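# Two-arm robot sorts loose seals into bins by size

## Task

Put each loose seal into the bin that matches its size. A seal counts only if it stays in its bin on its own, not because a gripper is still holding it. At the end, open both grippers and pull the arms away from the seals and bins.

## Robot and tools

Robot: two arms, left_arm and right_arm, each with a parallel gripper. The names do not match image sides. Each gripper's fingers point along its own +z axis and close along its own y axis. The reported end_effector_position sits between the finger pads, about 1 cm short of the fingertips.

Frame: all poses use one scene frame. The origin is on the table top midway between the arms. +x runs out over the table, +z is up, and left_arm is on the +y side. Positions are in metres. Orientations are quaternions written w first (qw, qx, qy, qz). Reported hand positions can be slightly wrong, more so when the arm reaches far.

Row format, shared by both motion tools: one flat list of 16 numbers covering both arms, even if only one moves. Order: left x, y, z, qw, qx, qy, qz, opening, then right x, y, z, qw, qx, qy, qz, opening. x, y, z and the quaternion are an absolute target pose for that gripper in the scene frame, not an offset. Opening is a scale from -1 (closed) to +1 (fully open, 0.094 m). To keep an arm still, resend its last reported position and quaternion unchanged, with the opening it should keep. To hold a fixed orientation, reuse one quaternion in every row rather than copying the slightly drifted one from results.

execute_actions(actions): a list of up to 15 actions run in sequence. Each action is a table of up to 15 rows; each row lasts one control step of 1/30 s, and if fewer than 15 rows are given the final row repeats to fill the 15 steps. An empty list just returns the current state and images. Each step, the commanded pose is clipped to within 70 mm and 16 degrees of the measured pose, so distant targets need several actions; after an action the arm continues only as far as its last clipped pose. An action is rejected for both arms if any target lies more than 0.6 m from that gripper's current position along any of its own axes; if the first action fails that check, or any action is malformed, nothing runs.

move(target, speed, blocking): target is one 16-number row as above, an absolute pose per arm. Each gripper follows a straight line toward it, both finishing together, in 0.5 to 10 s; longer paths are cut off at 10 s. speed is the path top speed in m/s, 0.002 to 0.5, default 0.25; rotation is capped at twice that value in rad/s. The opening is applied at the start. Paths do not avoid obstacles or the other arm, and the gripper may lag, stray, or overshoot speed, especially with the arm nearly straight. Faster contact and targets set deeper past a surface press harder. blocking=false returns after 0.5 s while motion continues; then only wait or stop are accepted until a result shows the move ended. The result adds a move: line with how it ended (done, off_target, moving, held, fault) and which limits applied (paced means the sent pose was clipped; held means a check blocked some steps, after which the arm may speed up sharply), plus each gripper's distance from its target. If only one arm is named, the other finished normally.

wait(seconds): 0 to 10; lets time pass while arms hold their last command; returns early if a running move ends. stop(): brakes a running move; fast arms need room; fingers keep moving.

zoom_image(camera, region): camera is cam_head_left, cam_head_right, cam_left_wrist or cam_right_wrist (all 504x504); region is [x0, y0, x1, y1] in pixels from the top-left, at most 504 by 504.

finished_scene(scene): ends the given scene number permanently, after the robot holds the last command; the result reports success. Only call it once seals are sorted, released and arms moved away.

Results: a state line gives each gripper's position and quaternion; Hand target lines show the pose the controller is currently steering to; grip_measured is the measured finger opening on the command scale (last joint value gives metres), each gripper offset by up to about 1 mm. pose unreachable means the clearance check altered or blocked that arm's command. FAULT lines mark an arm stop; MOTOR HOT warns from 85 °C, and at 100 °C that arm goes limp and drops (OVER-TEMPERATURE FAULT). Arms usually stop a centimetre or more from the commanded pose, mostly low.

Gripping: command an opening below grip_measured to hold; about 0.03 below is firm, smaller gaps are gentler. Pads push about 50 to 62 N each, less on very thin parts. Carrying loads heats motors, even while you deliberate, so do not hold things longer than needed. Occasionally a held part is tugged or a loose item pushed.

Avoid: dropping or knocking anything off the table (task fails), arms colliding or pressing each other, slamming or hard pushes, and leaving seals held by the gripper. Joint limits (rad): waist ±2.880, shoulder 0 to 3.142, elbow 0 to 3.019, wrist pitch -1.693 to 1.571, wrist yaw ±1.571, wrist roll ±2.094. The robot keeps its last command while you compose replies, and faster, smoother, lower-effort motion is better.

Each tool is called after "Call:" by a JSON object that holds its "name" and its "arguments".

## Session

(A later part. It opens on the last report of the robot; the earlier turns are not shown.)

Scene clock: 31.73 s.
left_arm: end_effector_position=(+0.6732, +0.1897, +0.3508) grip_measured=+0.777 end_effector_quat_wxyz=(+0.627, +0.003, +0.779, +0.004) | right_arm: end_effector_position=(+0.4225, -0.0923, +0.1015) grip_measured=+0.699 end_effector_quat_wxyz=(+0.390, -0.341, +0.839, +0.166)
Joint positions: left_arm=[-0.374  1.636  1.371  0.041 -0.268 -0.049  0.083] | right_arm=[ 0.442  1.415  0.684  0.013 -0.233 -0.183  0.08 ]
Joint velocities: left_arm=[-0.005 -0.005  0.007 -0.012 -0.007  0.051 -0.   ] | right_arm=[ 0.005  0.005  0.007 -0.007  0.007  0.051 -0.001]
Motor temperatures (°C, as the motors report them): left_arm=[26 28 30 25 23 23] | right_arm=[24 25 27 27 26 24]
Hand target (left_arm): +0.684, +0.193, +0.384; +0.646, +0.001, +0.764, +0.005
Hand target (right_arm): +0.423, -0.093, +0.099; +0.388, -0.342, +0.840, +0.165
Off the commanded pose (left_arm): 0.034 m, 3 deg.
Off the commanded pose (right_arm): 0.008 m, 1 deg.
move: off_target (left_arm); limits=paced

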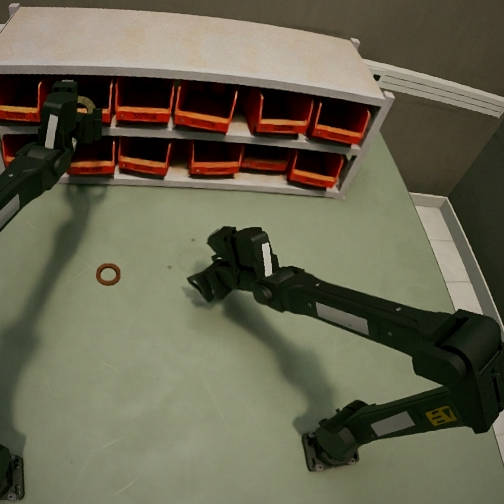

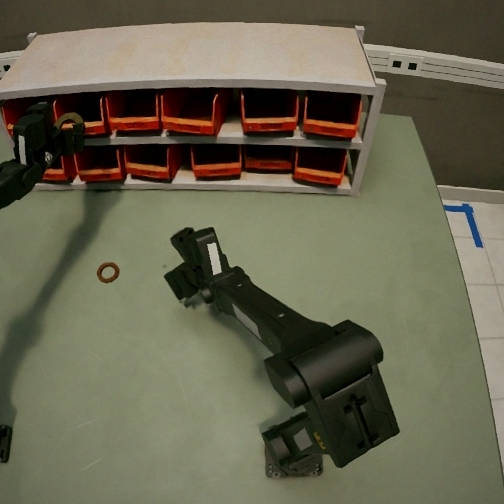

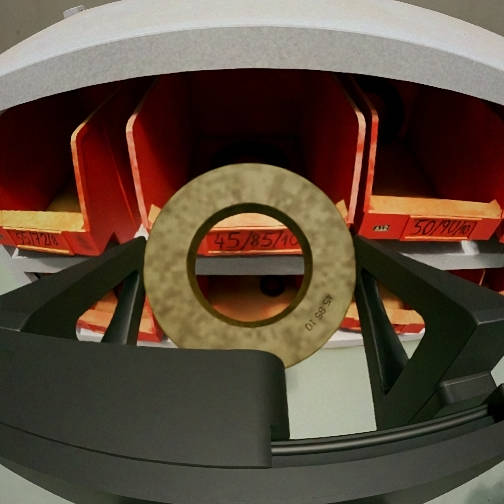

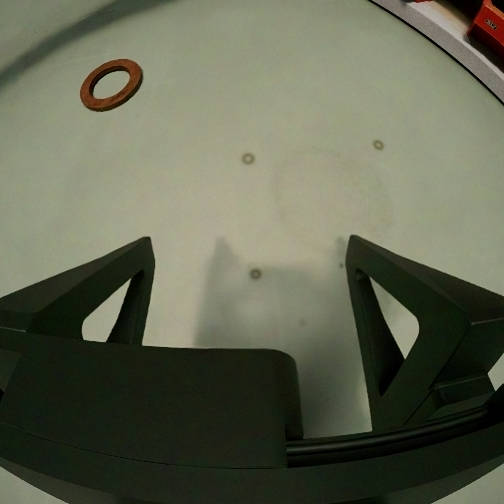

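Call:
{"name": "move", "arguments": {"target": [0.795,0.197,0.372,0.645,0,0.764,0,0.745,0.468,0.15,0.06,0.391,-0.347,0.837,0.162,0.7], "speed": 0.2}}

Scene clock: 34.23 s.
left_arm: end_effector_position=(+0.7785, +0.1932, +0.3322) grip_measured=+0.777 end_effector_quat_wxyz=(+0.622, +0.001, +0.783, +0.001) | right_arm: end_effector_position=(+0.4569, +0.1398, +0.0488) grip_measured=+0.699 end_effector_quat_wxyz=(+0.382, -0.353, +0.839, +0.160)
Joint positions: left_arm=[-0.324  1.906  1.703 -0.032 -0.216 -0.048  0.083] | right_arm=[0.797 1.896 1.156 0.023 0.033 0.027 0.08 ]
Joint velocities: left_arm=[-0.015 -0.005  0.007 -0.007 -0.007 -0.007  0.001] | right_arm=[-0.005 -0.005  0.002 -0.002 -0.11  -0.037  0.001]
Motor temperatures (°C, as the motors report them): left_arm=[26 28 30 25 23 23] | right_arm=[24 25 27 27 26 24]
Hand target (left_arm): +0.790, +0.196, +0.373; +0.646, +0.000, +0.764, +0.001
Hand target (right_arm): +0.468, +0.150, +0.057; +0.390, -0.347, +0.837, +0.164
Off the commanded pose (left_arm): 0.043 m, 3 deg.
Off the commanded pose (right_arm): 0.019 m, 1 deg.
move: off_target (left_arm, right_arm)

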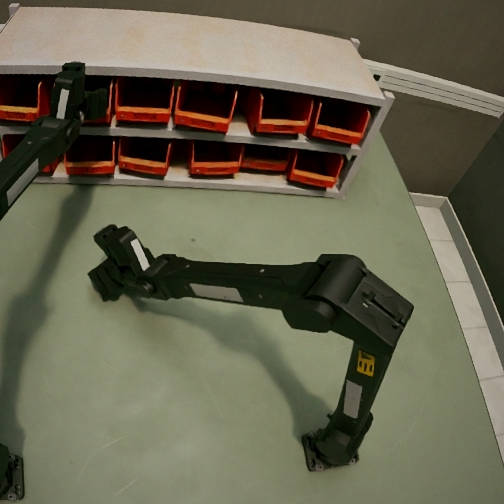

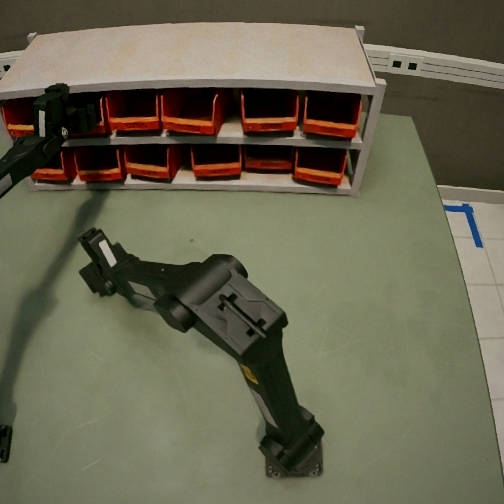

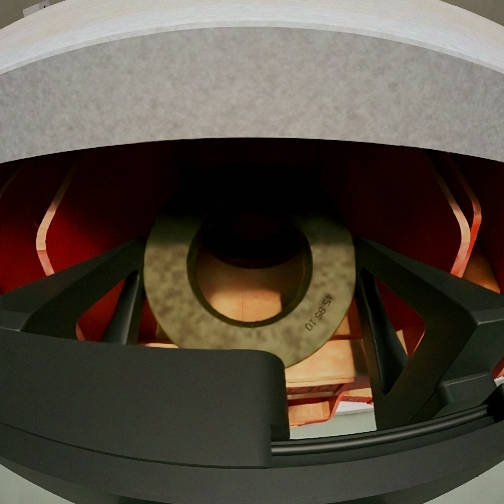

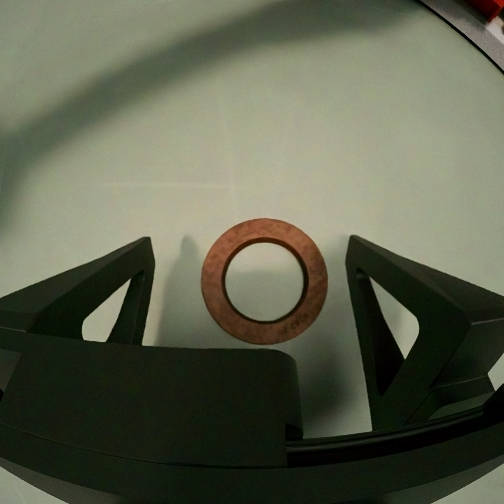

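Call:
{"name": "execute_actions", "arguments": {"actions": [[[0.806,0.196,0.377,0.65,0,0.76,0,0.745,0.472,0.141,0.04,0.391,-0.347,0.837,0.162,0.7]],[[0.818,0.196,0.375,0.65,0,0.76,0,0.745,0.471,0.140,0.026,0.391,-0.347,0.837,0.162,0.7]],[[0.818,0.196,0.375,0.65,0,0.76,0,0.745,0.47,0.139,0.015,0.391,-0.347,0.837,0.162,0.7]]]}}

Scene clock: 36.80 s.
left_arm: end_effector_position=(+0.8029, +0.1917, +0.3382) grip_measured=+0.777 end_effector_quat_wxyz=(+0.628, +0.001, +0.778, -0.001) | right_arm: end_effector_position=(+0.4671, +0.1400, +0.0243) grip_measured=+0.699 end_effector_quat_wxyz=(+0.391, -0.346, +0.837, +0.163)
Joint positions: left_arm=[-0.318  1.969  1.803 -0.051 -0.208 -0.046  0.083] | right_arm=[0.786 1.955 1.156 0.103 0.031 0.028 0.08 ]
Joint velocities: left_arm=[-0.015 -0.005 -0.012 -0.002 -0.007 -0.022  0.001] | right_arm=[-0.005 -0.005  0.007 -0.007  0.022  0.007  0.001]
Motor temperatures (°C, as the motors report them): left_arm=[26 28 31 25 23 23] | right_arm=[24 25 27 27 26 24]
Hand target (left_arm): +0.813, +0.197, +0.375; +0.650, -0.000, +0.760, +0.000
Hand target (right_arm): +0.470, +0.139, +0.015; +0.391, -0.347, +0.837, +0.162
Off the commanded pose (left_arm): 0.040 m, 3 deg.
Off the commanded pose (right_arm): 0.010 m, 0 deg.

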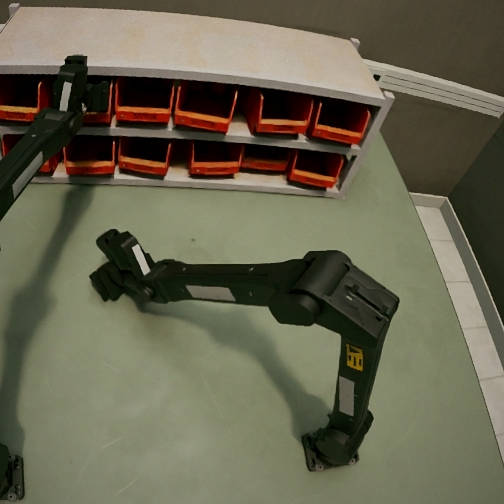

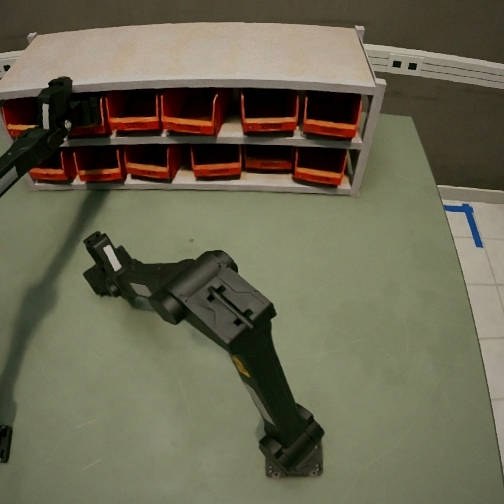

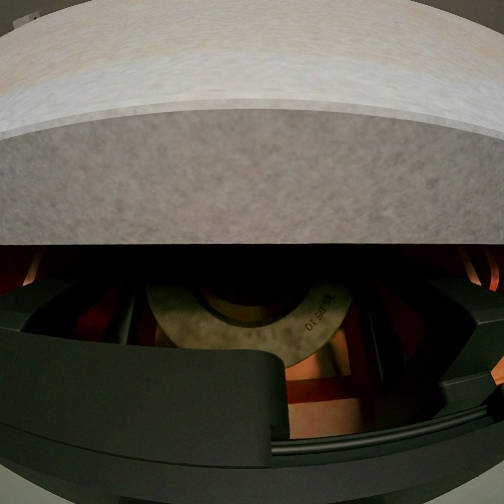

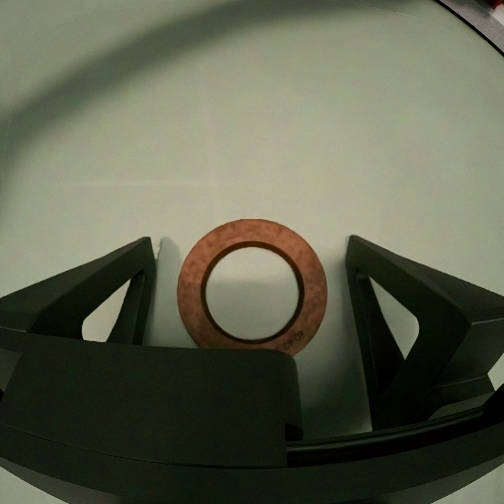

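Call:
{"name": "execute_actions", "arguments": {"actions": [[[0.818,0.196,0.375,0.65,0,0.76,0,0.88,0.461,0.130,0.016,0.391,-0.347,0.837,0.162,0.7]]]}}

Call:
{"name": "move", "arguments": {"target": [0.69,0.196,0.37,0.65,0,0.76,0,0.88,0.46,0.129,0.011,0.391,-0.347,0.837,0.162,0.6], "speed": 0.15}}

Scene clock: 39.00 s.
left_arm: end_effector_position=(+0.8030, +0.1916, +0.3387) grip_measured=+0.878 end_effector_quat_wxyz=(+0.629, +0.001, +0.778, -0.001) | right_arm: end_effector_position=(+0.4612, +0.1337, +0.0172) grip_measured=+0.699 end_effector_quat_wxyz=(+0.390, -0.345, +0.838, +0.163)
Joint positions: left_arm=[-0.318  1.969  1.804 -0.051 -0.208 -0.046  0.088] | right_arm=[0.786 1.953 1.127 0.128 0.03  0.032 0.08 ]
Joint velocities: left_arm=[-0.005 -0.005  0.002  0.012  0.007  0.007 -0.   ] | right_arm=[ 0.005  0.024  0.012  0.017  0.066 -0.066 -0.001]
Motor temperatures (°C, as the motors report them): left_arm=[26 28 32 25 23 23] | right_arm=[24 25 27 27 26 24]
Hand target (left_arm): +0.813, +0.197, +0.375; +0.650, -0.000, +0.760, +0.000
Hand target (right_arm): +0.461, +0.130, +0.016; +0.391, -0.347, +0.837, +0.162
Off the commanded pose (left_arm): 0.040 m, 3 deg.
Off the commanded pose (right_arm): 0.004 m, 0 deg.

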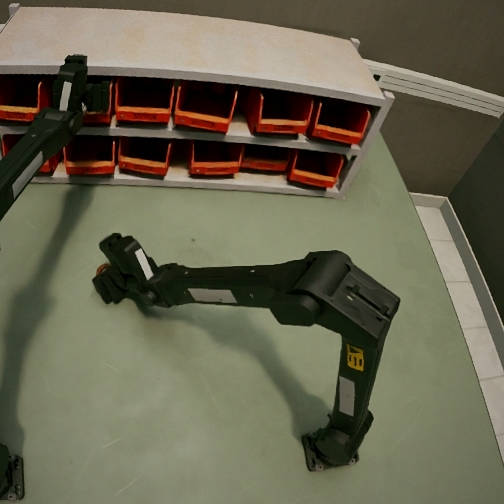

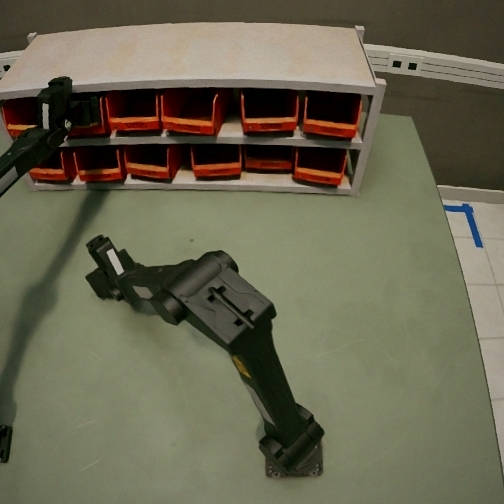

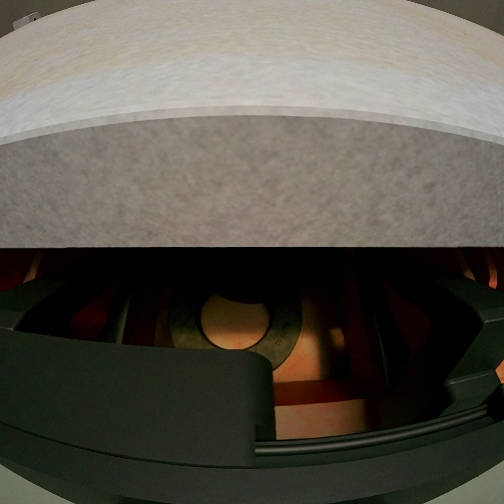

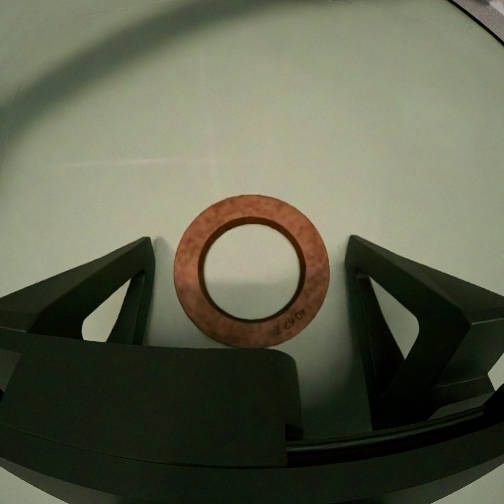

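Scene clock: 40.27 s.
left_arm: end_effector_position=(+0.6964, +0.2009, +0.3477) grip_measured=+0.878 end_effector_quat_wxyz=(+0.633, -0.001, +0.774, +0.004) | right_arm: end_effector_position=(+0.4609, +0.1334, +0.0171) grip_measured=+0.601 end_effector_quat_wxyz=(+0.393, -0.344, +0.837, +0.165)
Joint positions: left_arm=[-0.345  1.688  1.419  0.062 -0.245 -0.046  0.088] | right_arm=[0.786 1.953 1.121 0.141 0.03  0.032 0.075]
Joint velocities: left_arm=[ 0.005 -0.005  0.007 -0.002 -0.037  0.037  0.   ] | right_arm=[ 0.005 -0.015 -0.002  0.002 -0.051 -0.007 -0.001]
Motor temperatures (°C, as the motors report them): left_arm=[26 28 32 25 23 23] | right_arm=[24 25 27 27 26 24]
Hand target (left_arm): +0.690, +0.198, +0.369; +0.650, -0.001, +0.760, -0.001
Hand target (right_arm): +0.460, +0.129, +0.011; +0.391, -0.347, +0.837, +0.162
Off the commanded pose (left_arm): 0.024 m, 3 deg.
Off the commanded pose (right_arm): 0.008 m, 0 deg.
move: off_target (left_arm)

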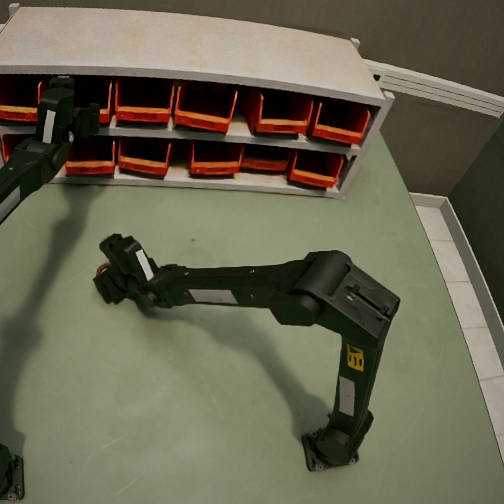

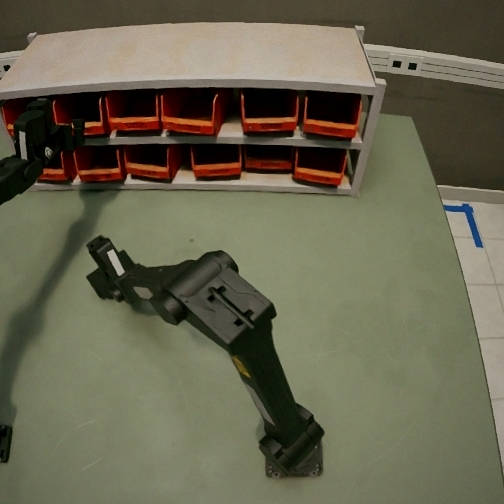

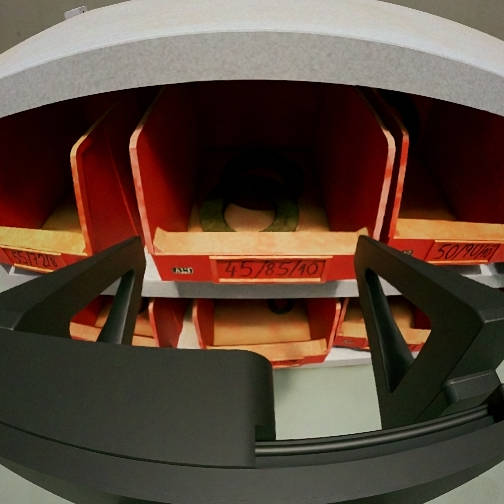

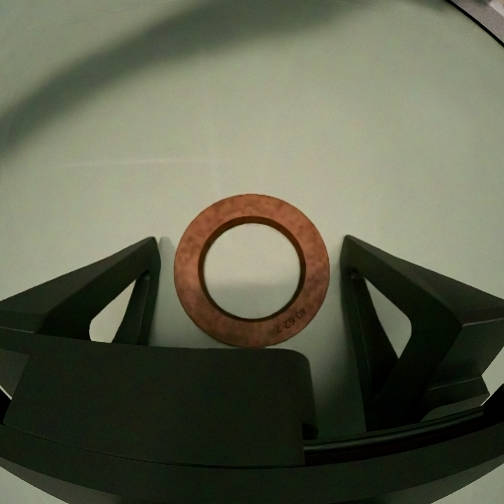

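Call:
{"name": "execute_actions", "arguments": {"actions": [[[0.69,0.196,0.37,0.65,0,0.76,0,0.88,0.46,0.129,0.011,0.391,-0.347,0.837,0.162,0.25]],[[0.69,0.196,0.37,0.65,0,0.76,0,0.88,0.46,0.129,0.04,0.391,-0.347,0.837,0.162,0.25]]]}}

Call:
{"name": "move", "arguments": {"target": [0.4,0.4,0.3,0.45,0,0.893,0,1,0.68,-0.445,0.365,0.635,0,0.772,0,0.25], "speed": 0.35}}

Scene clock: 42.67 s.
left_arm: end_effector_position=(+0.6964, +0.2013, +0.3478) grip_measured=+0.878 end_effector_quat_wxyz=(+0.633, -0.001, +0.774, +0.005) | right_arm: end_effector_position=(+0.4575, +0.1299, +0.0316) grip_measured=+0.279 end_effector_quat_wxyz=(+0.387, -0.346, +0.839, +0.162)
Joint positions: left_arm=[-0.345  1.688  1.419  0.062 -0.247 -0.046  0.088] | right_arm=[0.786 1.915 1.118 0.092 0.029 0.031 0.06 ]
Joint velocities: left_arm=[ 0.005 -0.005 -0.007 -0.002 -0.007  0.022 -0.001] | right_arm=[-0.015 -0.015 -0.017 -0.012  0.081 -0.022 -0.001]
Motor temperatures (°C, as the motors report them): left_arm=[26 29 31 25 23 23] | right_arm=[24 25 26 27 26 24]
Hand target (left_arm): +0.689, +0.196, +0.370; +0.650, -0.000, +0.760, -0.000
Hand target (right_arm): +0.460, +0.129, +0.040; +0.391, -0.347, +0.837, +0.162
Off the commanded pose (left_arm): 0.024 m, 3 deg.
Off the commanded pose (right_arm): 0.009 m, 1 deg.

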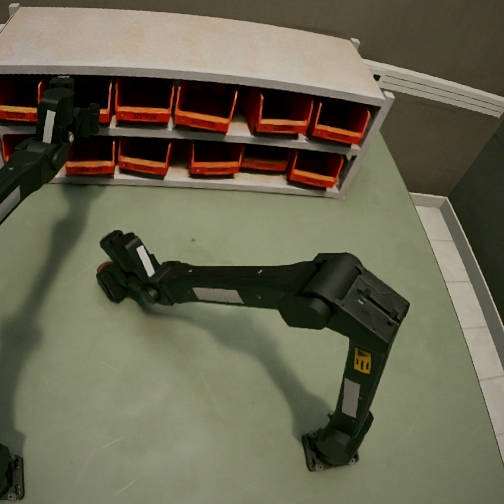

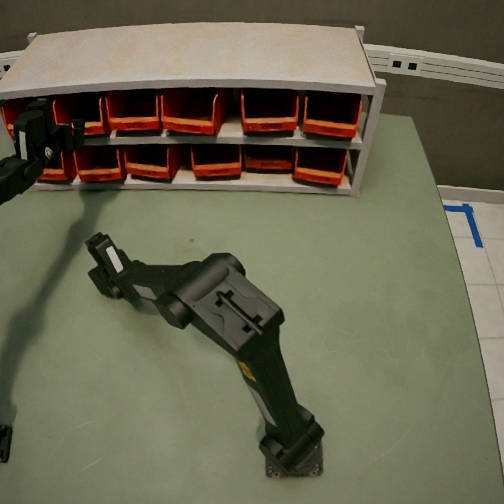

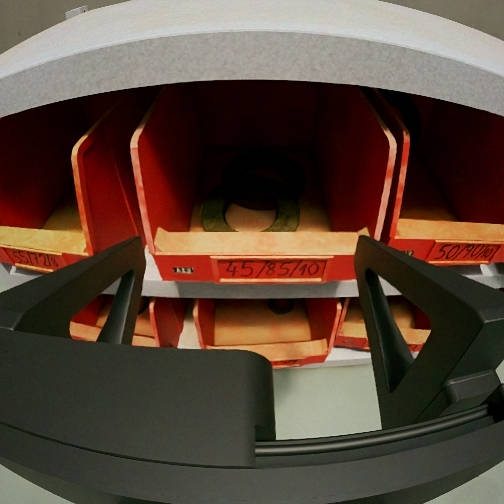

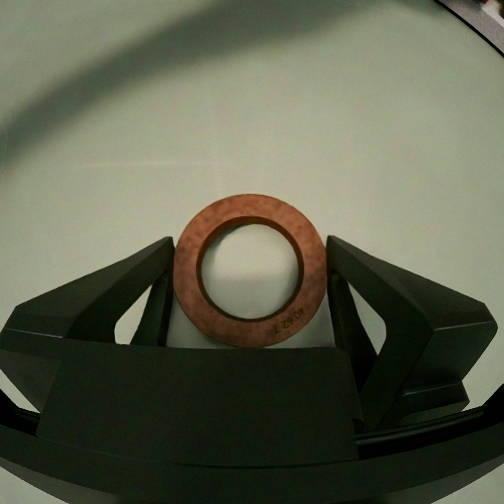

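Scene clock: 45.30 s.
left_arm: end_effector_position=(+0.4094, +0.4057, +0.2955) grip_measured=+1.000 end_effector_quat_wxyz=(+0.449, -0.000, +0.893, +0.004) | right_arm: end_effector_position=(+0.6631, -0.4571, +0.3485) grip_measured=+0.279 end_effector_quat_wxyz=(+0.630, -0.003, +0.776, -0.005)
Joint positions: left_arm=[ 0.115  0.985  0.878 -0.542  0.166  0.133  0.094] | right_arm=[-0.237  1.509  1.208  0.091 -0.188 -0.053  0.06 ]
Joint velocities: left_arm=[ 0.015 -0.015 -0.002  0.002 -0.037  0.022  0.   ] | right_arm=[-0.005 -0.015 -0.007  0.012 -0.007 -0.051  0.001]
Motor temperatures (°C, as the motors report them): left_arm=[26 28 31 25 23 23] | right_arm=[24 25 27 27 26 24]
Hand target (left_arm): +0.404, +0.406, +0.297; +0.449, +0.005, +0.893, +0.007
Hand target (right_arm): +0.674, -0.454, +0.368; +0.641, -0.006, +0.767, -0.001
Off the commanded pose (left_arm): 0.012 m, 0 deg.
Off the commanded pose (right_arm): 0.027 m, 1 deg.
move: off_target (left_arm, right_arm)

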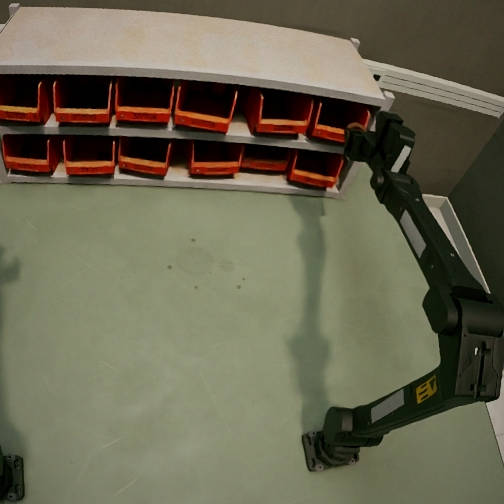

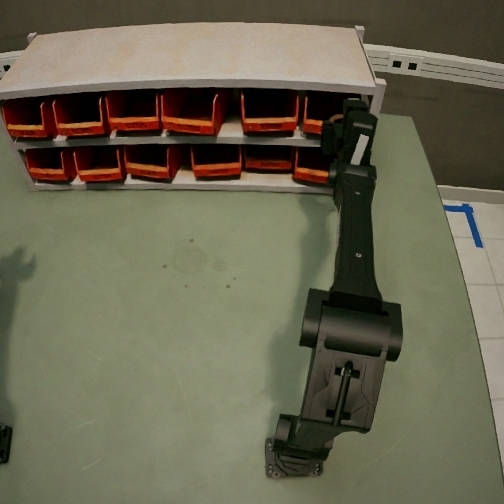

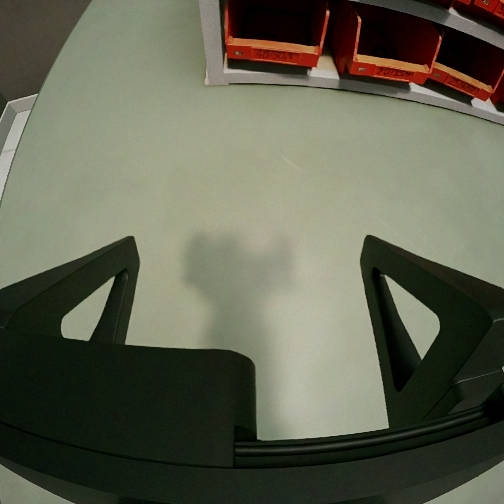

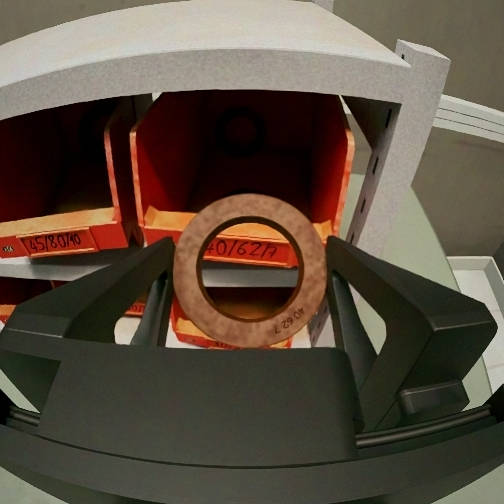

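Call:
{"name": "move", "arguments": {"target": [0.4094,0.4057,0.2955,0.449,0,0.893,0.004,1,0.817,-0.452,0.348,0.645,0,0.764,0,0.25], "speed": 0.1}}

Scene clock: 47.87 s.
left_arm: end_effector_position=(+0.4094, +0.4057, +0.2955) grip_measured=+1.000 end_effector_quat_wxyz=(+0.449, +0.000, +0.893, +0.004) | right_arm: end_effector_position=(+0.8013, -0.4565, +0.3226) grip_measured=+0.279 end_effector_quat_wxyz=(+0.631, +0.000, +0.776, -0.001)
Joint positions: left_arm=[ 0.115  0.985  0.878 -0.542  0.166  0.134  0.094] | right_arm=[-0.195  1.87   1.606  0.056 -0.149 -0.032  0.06 ]
Joint velocities: left_arm=[-0.005  0.005 -0.007  0.007 -0.022 -0.037  0.   ] | right_arm=[-0.005 -0.005  0.002 -0.002 -0.022 -0.007 -0.   ]
Motor temperatures (°C, as the motors report them): left_arm=[26 28 31 25 23 23] | right_arm=[24 25 27 27 26 24]
Hand target (left_arm): +0.409, +0.406, +0.295; +0.449, -0.000, +0.893, +0.004
Hand target (right_arm): +0.814, -0.453, +0.346; +0.645, -0.000, +0.764, +0.000
Off the commanded pose (left_arm): 0.000 m, 0 deg.
Off the commanded pose (right_arm): 0.030 m, 2 deg.
move: off_target (right_arm)

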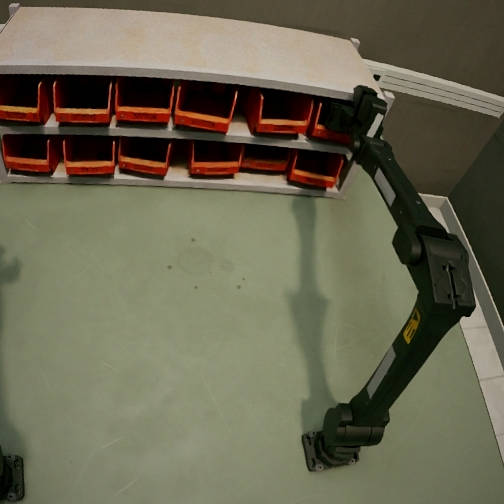

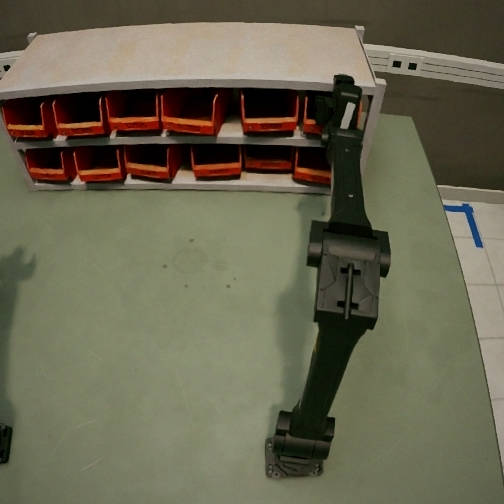

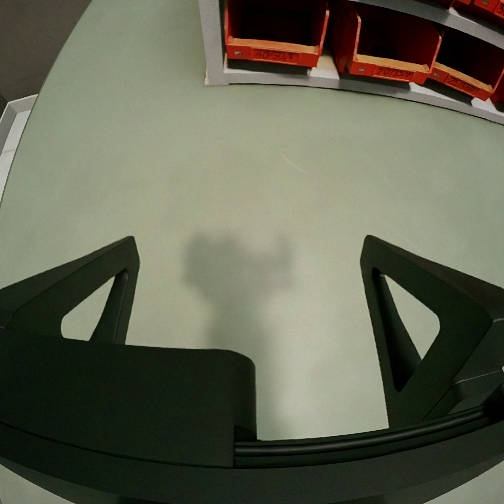

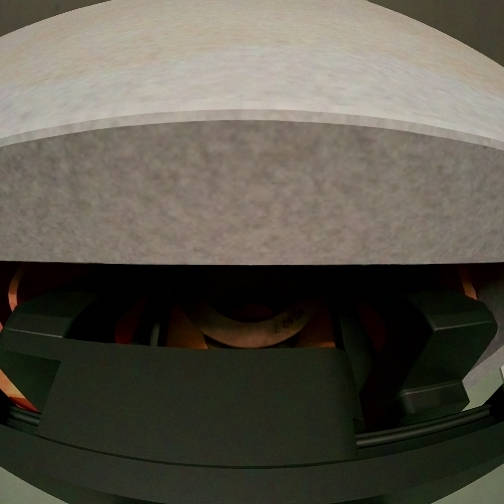

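Call:
{"name": "execute_actions", "arguments": {"actions": [[[0.4094,0.4057,0.2955,0.449,0,0.893,0.004,1,0.817,-0.452,0.34,0.645,0,0.764,0,0.42]]]}}

Call:
{"name": "move", "arguments": {"target": [0.4094,0.4057,0.2955,0.449,0,0.893,0.004,1,0.55,-0.44,0.37,0.63,0,0.777,0,0.42], "speed": 0.25}}

Scene clock: 49.67 s.
left_arm: end_effector_position=(+0.4094, +0.4057, +0.2955) grip_measured=+1.000 end_effector_quat_wxyz=(+0.449, +0.000, +0.893, +0.004) | right_arm: end_effector_position=(+0.8014, -0.4560, +0.3226) grip_measured=+0.419 end_effector_quat_wxyz=(+0.631, +0.001, +0.776, -0.001)
Joint positions: left_arm=[ 0.115  0.985  0.878 -0.542  0.166  0.134  0.094] | right_arm=[-0.194  1.87   1.606  0.056 -0.147 -0.032  0.067]
Joint velocities: left_arm=[-0.005  0.005 -0.017  0.007  0.037  0.022  0.   ] | right_arm=[ 0.005 -0.015  0.007  0.002  0.066 -0.007 -0.   ]
Motor temperatures (°C, as the motors report them): left_arm=[26 28 31 25 23 23] | right_arm=[24 25 28 27 26 24]
Hand target (left_arm): +0.409, +0.406, +0.295; +0.449, +0.000, +0.893, +0.004
Hand target (right_arm): +0.815, -0.452, +0.340; +0.645, -0.000, +0.764, +0.000
Off the commanded pose (left_arm): 0.000 m, 0 deg.
Off the commanded pose (right_arm): 0.024 m, 2 deg.

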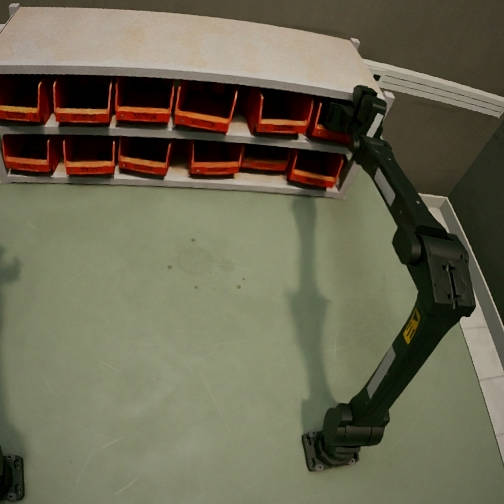

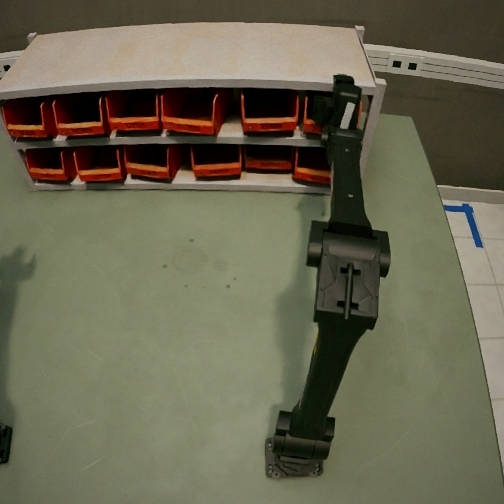

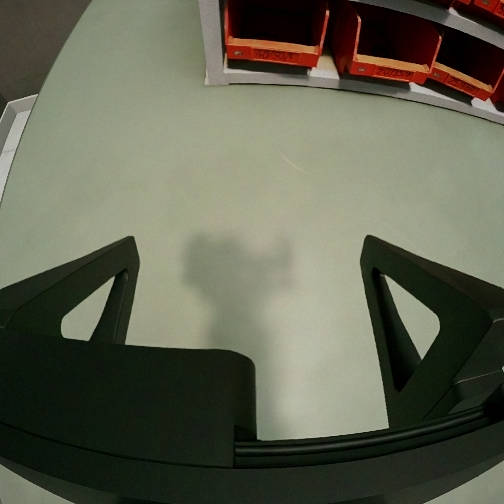

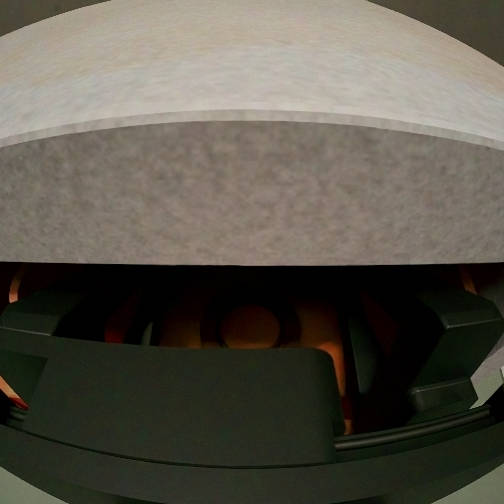

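Scene clock: 51.13 s.
left_arm: end_effector_position=(+0.4094, +0.4057, +0.2955) grip_measured=+1.000 end_effector_quat_wxyz=(+0.449, +0.000, +0.893, +0.004) | right_arm: end_effector_position=(+0.5496, -0.4335, +0.3800) grip_measured=+0.419 end_effector_quat_wxyz=(+0.636, +0.000, +0.771, +0.002)
Joint positions: left_arm=[ 0.115  0.985  0.878 -0.542  0.166  0.134  0.094] | right_arm=[-0.238  1.182  0.972  0.015 -0.196 -0.035  0.067]
Joint velocities: left_arm=[-0.005  0.005  0.007 -0.027 -0.007  0.007  0.   ] | right_arm=[-0.005 -0.015 -0.017 -0.007 -0.022 -0.051  0.   ]
Motor temperatures (°C, as the motors report them): left_arm=[26 28 31 25 23 23] | right_arm=[24 25 28 27 26 24]
Hand target (left_arm): +0.409, +0.406, +0.295; +0.449, +0.000, +0.893, +0.004
Hand target (right_arm): +0.551, -0.437, +0.374; +0.630, -0.000, +0.777, -0.000
Off the commanded pose (left_arm): 0.000 m, 0 deg.
Off the commanded pose (right_arm): 0.012 m, 1 deg.
move: off_target (right_arm)

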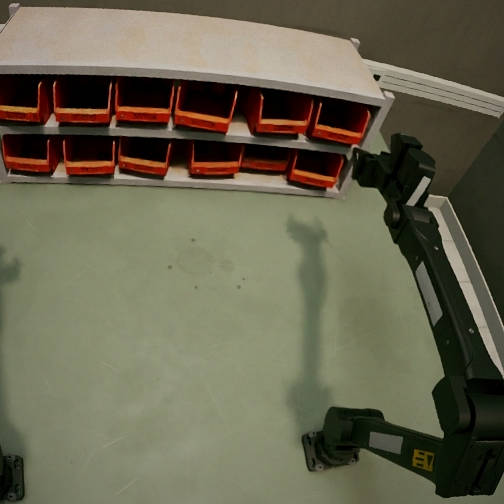

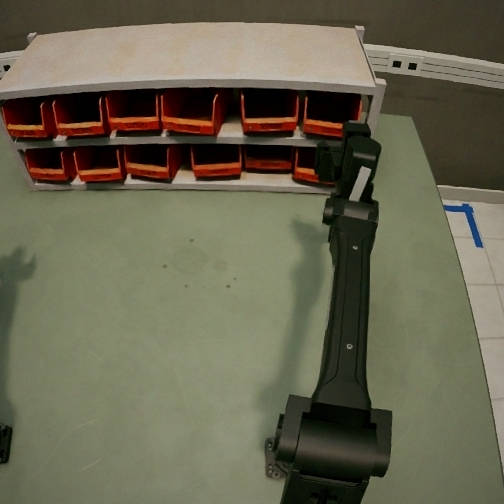

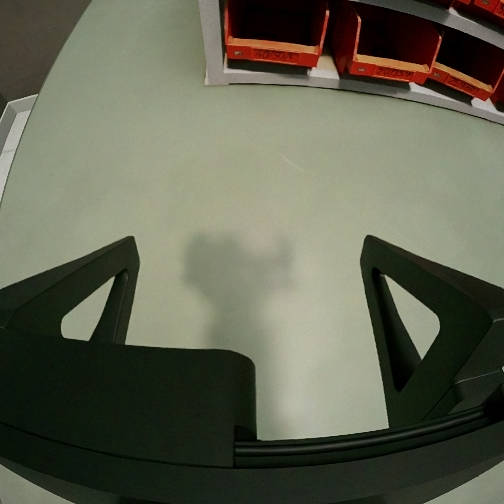

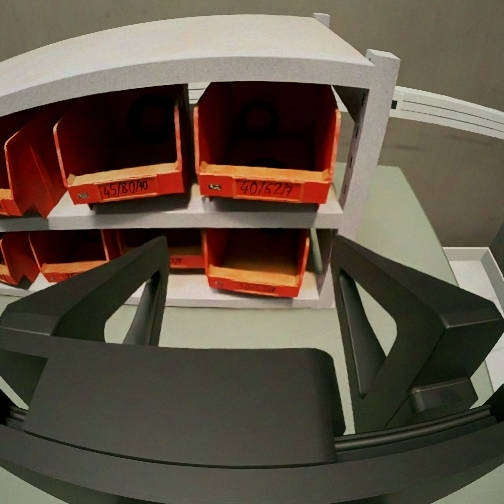

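Call:
{"name": "finished_scene", "arguments": {"scene": 2}}

The scene is finished: the task was done.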